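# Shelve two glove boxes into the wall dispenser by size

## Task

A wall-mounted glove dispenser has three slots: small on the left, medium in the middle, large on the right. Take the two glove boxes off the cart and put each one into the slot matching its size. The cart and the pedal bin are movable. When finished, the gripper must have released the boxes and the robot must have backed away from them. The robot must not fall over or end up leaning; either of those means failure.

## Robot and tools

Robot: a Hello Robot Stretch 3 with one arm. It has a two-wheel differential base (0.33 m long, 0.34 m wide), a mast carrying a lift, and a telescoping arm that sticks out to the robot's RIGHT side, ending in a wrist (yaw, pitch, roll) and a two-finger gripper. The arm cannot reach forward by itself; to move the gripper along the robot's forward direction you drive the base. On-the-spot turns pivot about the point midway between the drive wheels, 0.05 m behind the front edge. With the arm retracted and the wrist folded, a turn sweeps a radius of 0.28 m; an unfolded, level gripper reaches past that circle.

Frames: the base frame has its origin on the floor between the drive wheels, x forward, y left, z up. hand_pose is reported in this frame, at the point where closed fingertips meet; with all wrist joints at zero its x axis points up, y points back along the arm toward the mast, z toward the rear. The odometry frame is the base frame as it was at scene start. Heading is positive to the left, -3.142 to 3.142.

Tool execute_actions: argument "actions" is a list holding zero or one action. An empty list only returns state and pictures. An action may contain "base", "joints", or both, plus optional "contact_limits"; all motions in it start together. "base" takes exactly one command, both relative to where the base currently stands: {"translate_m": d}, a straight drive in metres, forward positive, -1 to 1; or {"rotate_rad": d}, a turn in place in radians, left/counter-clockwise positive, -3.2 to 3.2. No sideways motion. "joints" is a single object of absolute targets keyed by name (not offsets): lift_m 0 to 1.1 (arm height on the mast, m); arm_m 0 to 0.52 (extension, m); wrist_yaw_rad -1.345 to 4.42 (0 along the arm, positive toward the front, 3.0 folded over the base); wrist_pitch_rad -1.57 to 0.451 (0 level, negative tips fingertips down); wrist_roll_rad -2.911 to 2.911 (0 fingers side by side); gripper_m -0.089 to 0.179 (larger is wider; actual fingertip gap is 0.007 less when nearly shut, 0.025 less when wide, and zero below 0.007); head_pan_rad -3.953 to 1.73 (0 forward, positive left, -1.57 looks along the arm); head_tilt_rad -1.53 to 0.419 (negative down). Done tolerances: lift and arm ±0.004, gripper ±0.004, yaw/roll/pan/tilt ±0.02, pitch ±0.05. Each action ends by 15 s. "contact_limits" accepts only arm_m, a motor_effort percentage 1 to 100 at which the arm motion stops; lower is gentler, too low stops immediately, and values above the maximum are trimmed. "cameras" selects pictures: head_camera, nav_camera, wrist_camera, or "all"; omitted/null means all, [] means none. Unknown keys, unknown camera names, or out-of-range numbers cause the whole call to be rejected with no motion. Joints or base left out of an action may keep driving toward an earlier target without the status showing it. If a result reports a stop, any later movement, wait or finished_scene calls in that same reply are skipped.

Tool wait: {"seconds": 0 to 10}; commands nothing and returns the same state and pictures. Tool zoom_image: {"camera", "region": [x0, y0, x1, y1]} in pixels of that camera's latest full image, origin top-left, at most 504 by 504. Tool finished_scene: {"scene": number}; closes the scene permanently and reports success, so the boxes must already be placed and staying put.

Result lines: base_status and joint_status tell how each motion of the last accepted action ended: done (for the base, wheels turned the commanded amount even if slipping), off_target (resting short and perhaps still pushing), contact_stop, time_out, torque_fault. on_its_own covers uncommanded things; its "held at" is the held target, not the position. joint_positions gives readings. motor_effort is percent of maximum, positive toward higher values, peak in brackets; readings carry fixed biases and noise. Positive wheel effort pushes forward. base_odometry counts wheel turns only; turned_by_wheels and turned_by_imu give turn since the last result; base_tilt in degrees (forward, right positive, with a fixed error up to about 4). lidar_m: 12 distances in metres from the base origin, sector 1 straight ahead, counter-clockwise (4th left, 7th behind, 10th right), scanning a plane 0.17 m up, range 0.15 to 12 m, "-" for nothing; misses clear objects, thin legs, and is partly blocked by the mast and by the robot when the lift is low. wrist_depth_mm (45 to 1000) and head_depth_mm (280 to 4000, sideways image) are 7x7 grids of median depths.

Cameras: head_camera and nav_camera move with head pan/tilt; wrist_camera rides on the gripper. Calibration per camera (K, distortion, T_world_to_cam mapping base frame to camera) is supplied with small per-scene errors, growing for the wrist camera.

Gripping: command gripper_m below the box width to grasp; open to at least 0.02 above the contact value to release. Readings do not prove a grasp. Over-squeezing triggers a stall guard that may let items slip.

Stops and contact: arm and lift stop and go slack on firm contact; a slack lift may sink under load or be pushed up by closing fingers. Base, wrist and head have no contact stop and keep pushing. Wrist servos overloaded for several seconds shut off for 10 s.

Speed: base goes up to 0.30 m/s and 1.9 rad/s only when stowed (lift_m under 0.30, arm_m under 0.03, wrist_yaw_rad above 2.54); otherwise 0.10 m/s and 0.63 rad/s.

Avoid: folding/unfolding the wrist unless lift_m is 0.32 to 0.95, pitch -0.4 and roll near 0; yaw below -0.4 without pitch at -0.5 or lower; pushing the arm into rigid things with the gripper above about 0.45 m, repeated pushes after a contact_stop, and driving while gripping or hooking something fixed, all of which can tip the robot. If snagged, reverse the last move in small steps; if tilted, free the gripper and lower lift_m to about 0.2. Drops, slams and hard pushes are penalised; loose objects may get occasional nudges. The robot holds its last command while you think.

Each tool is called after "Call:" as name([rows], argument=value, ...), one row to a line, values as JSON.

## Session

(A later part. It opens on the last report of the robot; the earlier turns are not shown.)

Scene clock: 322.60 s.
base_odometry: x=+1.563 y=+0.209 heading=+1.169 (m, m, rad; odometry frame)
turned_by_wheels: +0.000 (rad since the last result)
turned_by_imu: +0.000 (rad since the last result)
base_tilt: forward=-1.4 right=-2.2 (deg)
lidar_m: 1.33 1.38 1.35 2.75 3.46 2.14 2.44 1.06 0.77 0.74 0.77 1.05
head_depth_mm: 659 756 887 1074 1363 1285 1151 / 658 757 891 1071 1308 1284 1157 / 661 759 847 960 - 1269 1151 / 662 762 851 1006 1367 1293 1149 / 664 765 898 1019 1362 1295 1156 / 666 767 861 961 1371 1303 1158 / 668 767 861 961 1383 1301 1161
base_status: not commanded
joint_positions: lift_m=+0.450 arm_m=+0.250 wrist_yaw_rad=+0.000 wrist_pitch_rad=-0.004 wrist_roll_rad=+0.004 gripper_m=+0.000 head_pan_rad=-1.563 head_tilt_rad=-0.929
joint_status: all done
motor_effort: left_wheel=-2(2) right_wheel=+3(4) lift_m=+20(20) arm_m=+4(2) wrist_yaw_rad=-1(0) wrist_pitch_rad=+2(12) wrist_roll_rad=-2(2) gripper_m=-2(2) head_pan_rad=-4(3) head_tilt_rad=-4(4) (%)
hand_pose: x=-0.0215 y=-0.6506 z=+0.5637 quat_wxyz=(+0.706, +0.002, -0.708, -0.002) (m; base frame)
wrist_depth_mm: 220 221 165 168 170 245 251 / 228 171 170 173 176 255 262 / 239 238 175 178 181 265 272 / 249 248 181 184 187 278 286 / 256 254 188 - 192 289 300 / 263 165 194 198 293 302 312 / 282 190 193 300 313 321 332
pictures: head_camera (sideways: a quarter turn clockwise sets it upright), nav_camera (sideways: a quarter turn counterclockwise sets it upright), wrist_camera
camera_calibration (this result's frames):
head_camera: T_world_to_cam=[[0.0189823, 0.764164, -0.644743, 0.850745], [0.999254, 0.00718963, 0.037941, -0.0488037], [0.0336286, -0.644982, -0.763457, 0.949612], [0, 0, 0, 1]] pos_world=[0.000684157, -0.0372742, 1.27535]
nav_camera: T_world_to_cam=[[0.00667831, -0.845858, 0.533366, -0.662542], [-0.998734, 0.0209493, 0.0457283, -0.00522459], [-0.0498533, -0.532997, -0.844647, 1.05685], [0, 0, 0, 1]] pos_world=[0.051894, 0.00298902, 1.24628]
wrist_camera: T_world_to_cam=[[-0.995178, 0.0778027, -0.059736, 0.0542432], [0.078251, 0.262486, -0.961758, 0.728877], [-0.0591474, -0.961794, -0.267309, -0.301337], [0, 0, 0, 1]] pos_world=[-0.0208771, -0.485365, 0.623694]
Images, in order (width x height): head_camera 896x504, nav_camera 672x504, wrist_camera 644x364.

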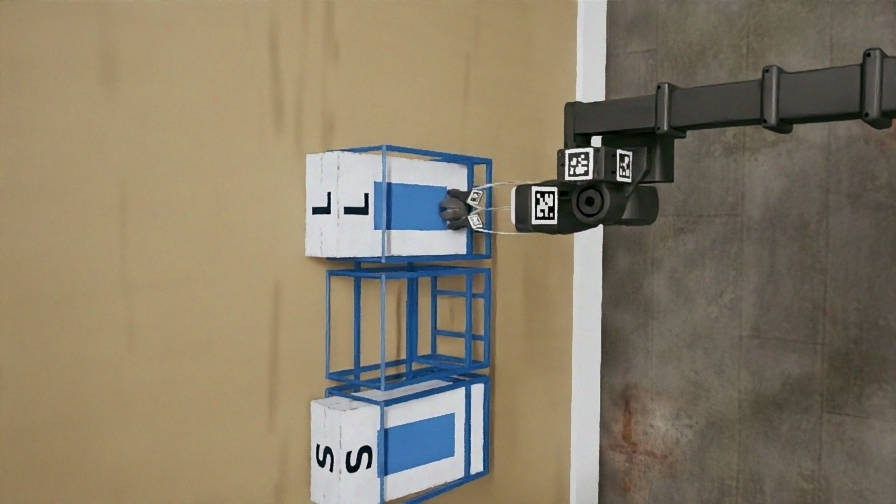

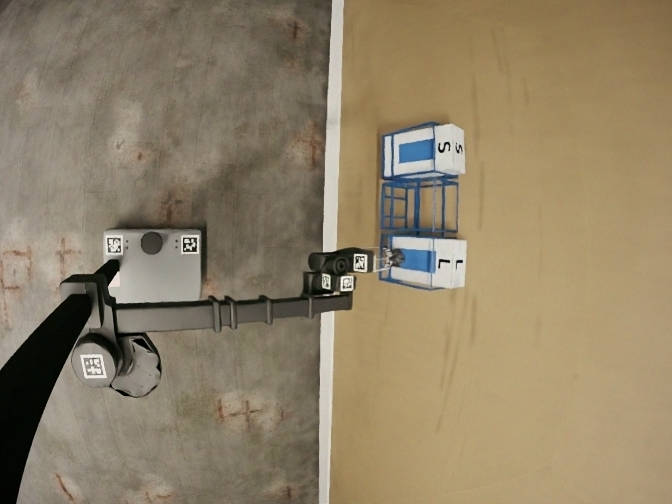

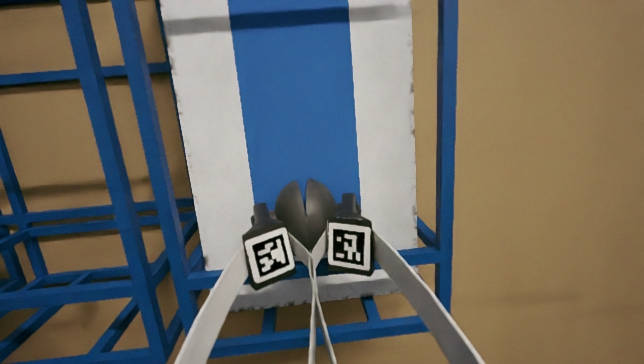

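It dropped into place. Retract and move clear.

Call:
execute_actions([
  {"joints":{"arm_m":0.0}},
], cameras=["head_camera","nav_camera"])

Call:
execute_actions([
  {"base":{"translate_m":-0.4}},
], cameras=["nav_camera"])

Call:
finished_scene(scene=1)

Scene clock: 328.77 s.
base_odometry: x=+1.563 y=+0.209 heading=+1.169 (m, m, rad; odometry frame)
turned_by_wheels: +0.000 (rad since the last result)
turned_by_imu: +0.000 (rad since the last result)
base_tilt: forward=-1.2 right=-2.2 (deg)
lidar_m: 1.33 1.37 1.35 2.74 3.46 2.14 2.44 1.06 0.77 0.74 0.77 1.05
head_depth_mm: 657 752 881 1074 1350 1285 1150 / 659 756 888 1076 1361 1295 1175 / 660 759 850 957 1363 1285 - / 661 760 854 996 1364 1297 1152 / 664 762 895 1019 1371 1300 1154 / 666 765 862 963 1370 1298 1162 / 668 768 862 963 1370 1302 1164
base_status: not commanded
joint_positions: lift_m=+0.450 arm_m=+0.003 wrist_yaw_rad=+0.000 wrist_pitch_rad=-0.016 wrist_roll_rad=+0.004 gripper_m=+0.000 head_pan_rad=-1.563 head_tilt_rad=-0.929
joint_status: all done
joint sent to its limit — the command would take arm_m past its lower limit, so that joint was sent only as far as its limit.
motor_effort: left_wheel=-2(2) right_wheel=+3(3) lift_m=+20(20) arm_m=-3(6) wrist_yaw_rad=+0(0) wrist_pitch_rad=+7(8) wrist_roll_rad=-2(2) gripper_m=-2(1) head_pan_rad=-4(4) head_tilt_rad=-4(4) (%)
hand_pose: x=-0.0215 y=-0.4037 z=+0.5606 quat_wxyz=(+0.706, +0.006, -0.708, -0.006) (m; base frame)
wrist_depth_mm: 362 448 386 391 473 487 498 / 375 458 466 410 491 506 516 / 383 488 485 425 512 535 537 / 398 431 509 431 547 563 569 / 523 529 543 - 583 575 587 / 533 554 571 585 592 611 633 / 563 582 592 616 617 640 654
pictures: head_camera (sideways: a quarter turn clockwise sets it upright), nav_camera (sideways: a quarter turn counterclockwise sets it upright)
camera_calibration (this result's frames):
head_camera: T_world_to_cam=[[0.0189823, 0.764164, -0.644743, 0.850745], [0.999254, 0.00718964, 0.037941, -0.0488037], [0.0336286, -0.644982, -0.763457, 0.949612], [0, 0, 0, 1]] pos_world=[0.000684157, -0.0372742, 1.27535]
nav_camera: T_world_to_cam=[[0.00667831, -0.845858, 0.533367, -0.662542], [-0.998734, 0.0209493, 0.0457283, -0.00522458], [-0.0498533, -0.532997, -0.844647, 1.05685], [0, 0, 0, 1]] pos_world=[0.051894, 0.002989, 1.24628]
Images, in order (width x height): head_camera 896x504, nav_camera 672x504.

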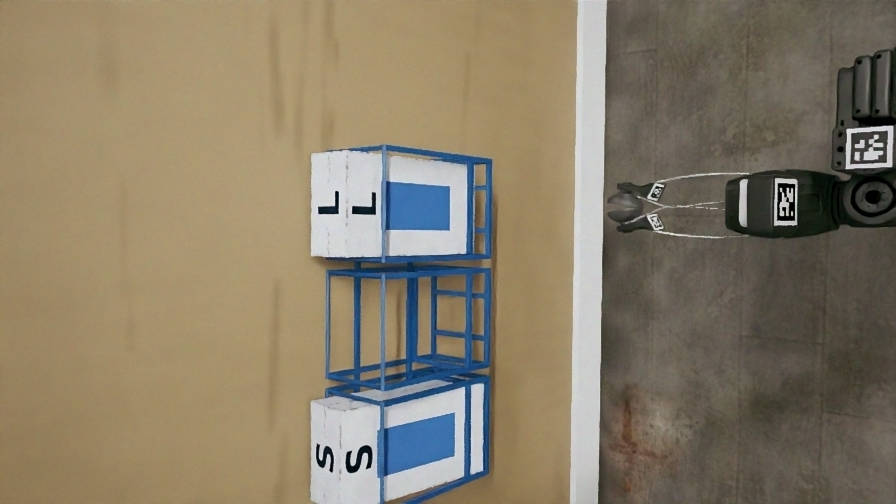

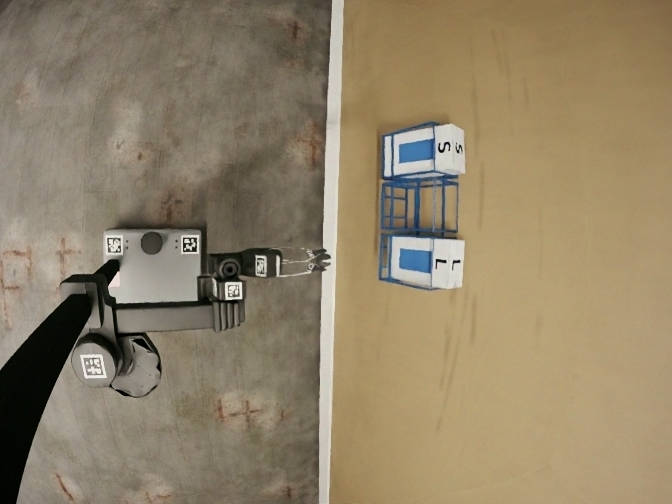

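Scene clock: 333.90 s.
base_odometry: x=+1.406 y=-0.159 heading=+1.168 (m, m, rad; odometry frame)
turned_by_wheels: +0.000 (rad since the last result)
turned_by_imu: -0.001 (rad since the last result)
base_tilt: forward=-1.3 right=-2.3 (deg)
lidar_m: 1.73 1.62 1.60 3.55 2.91 1.77 2.04 1.06 0.77 0.74 0.77 1.05
head_depth_mm: 659 755 888 1077 1359 1291 1148 / 660 758 892 1079 1365 1293 1177 / 662 761 893 1080 1365 1290 - / 665 764 897 1089 1367 1296 1156 / 667 765 898 1094 1368 1298 1162 / 668 769 902 1095 1376 1307 1156 / 669 769 867 975 1376 1293 1162
base_status: done
joint_positions: lift_m=+0.450 arm_m=+0.003 wrist_yaw_rad=+0.000 wrist_pitch_rad=-0.016 wrist_roll_rad=+0.004 gripper_m=+0.000 head_pan_rad=-1.563 head_tilt_rad=-0.929
joint_status: not commanded
motor_effort: left_wheel=-2(6) right_wheel=+3(3) lift_m=+19(19) arm_m=-3(3) wrist_yaw_rad=+0(0) wrist_pitch_rad=+8(7) wrist_roll_rad=-2(2) gripper_m=-1(2) head_pan_rad=-3(4) head_tilt_rad=-3(4) (%)
hand_pose: x=-0.0215 y=-0.4037 z=+0.5606 quat_wxyz=(+0.706, +0.006, -0.708, -0.006) (m; base frame)
wrist_depth_mm: 439 452 454 472 476 486 497 / 463 463 485 492 503 508 526 / 450 494 502 511 517 528 553 / 449 512 518 524 542 566 571 / 527 527 538 - 568 582 610 / 540 549 570 585 613 617 629 / 574 580 593 607 633 657 647
pictures: nav_camera (sideways: a quarter turn counterclockwise sets it upright)
camera_calibration (this result's frames):
nav_camera: T_world_to_cam=[[0.00667831, -0.845858, 0.533366, -0.662542], [-0.998734, 0.0209493, 0.0457283, -0.00522459], [-0.0498533, -0.532997, -0.844647, 1.05685], [0, 0, 0, 1]] pos_world=[0.051894, 0.00298901, 1.24628]
Images, in order (width x height): nav_camera 672x504.

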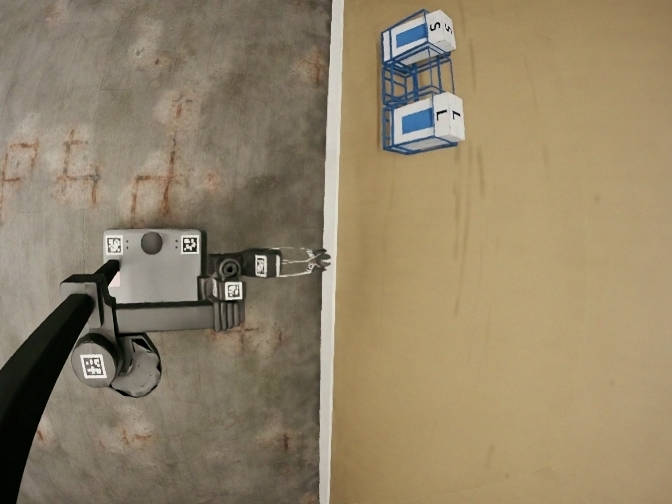

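The scene is finished: the task was done.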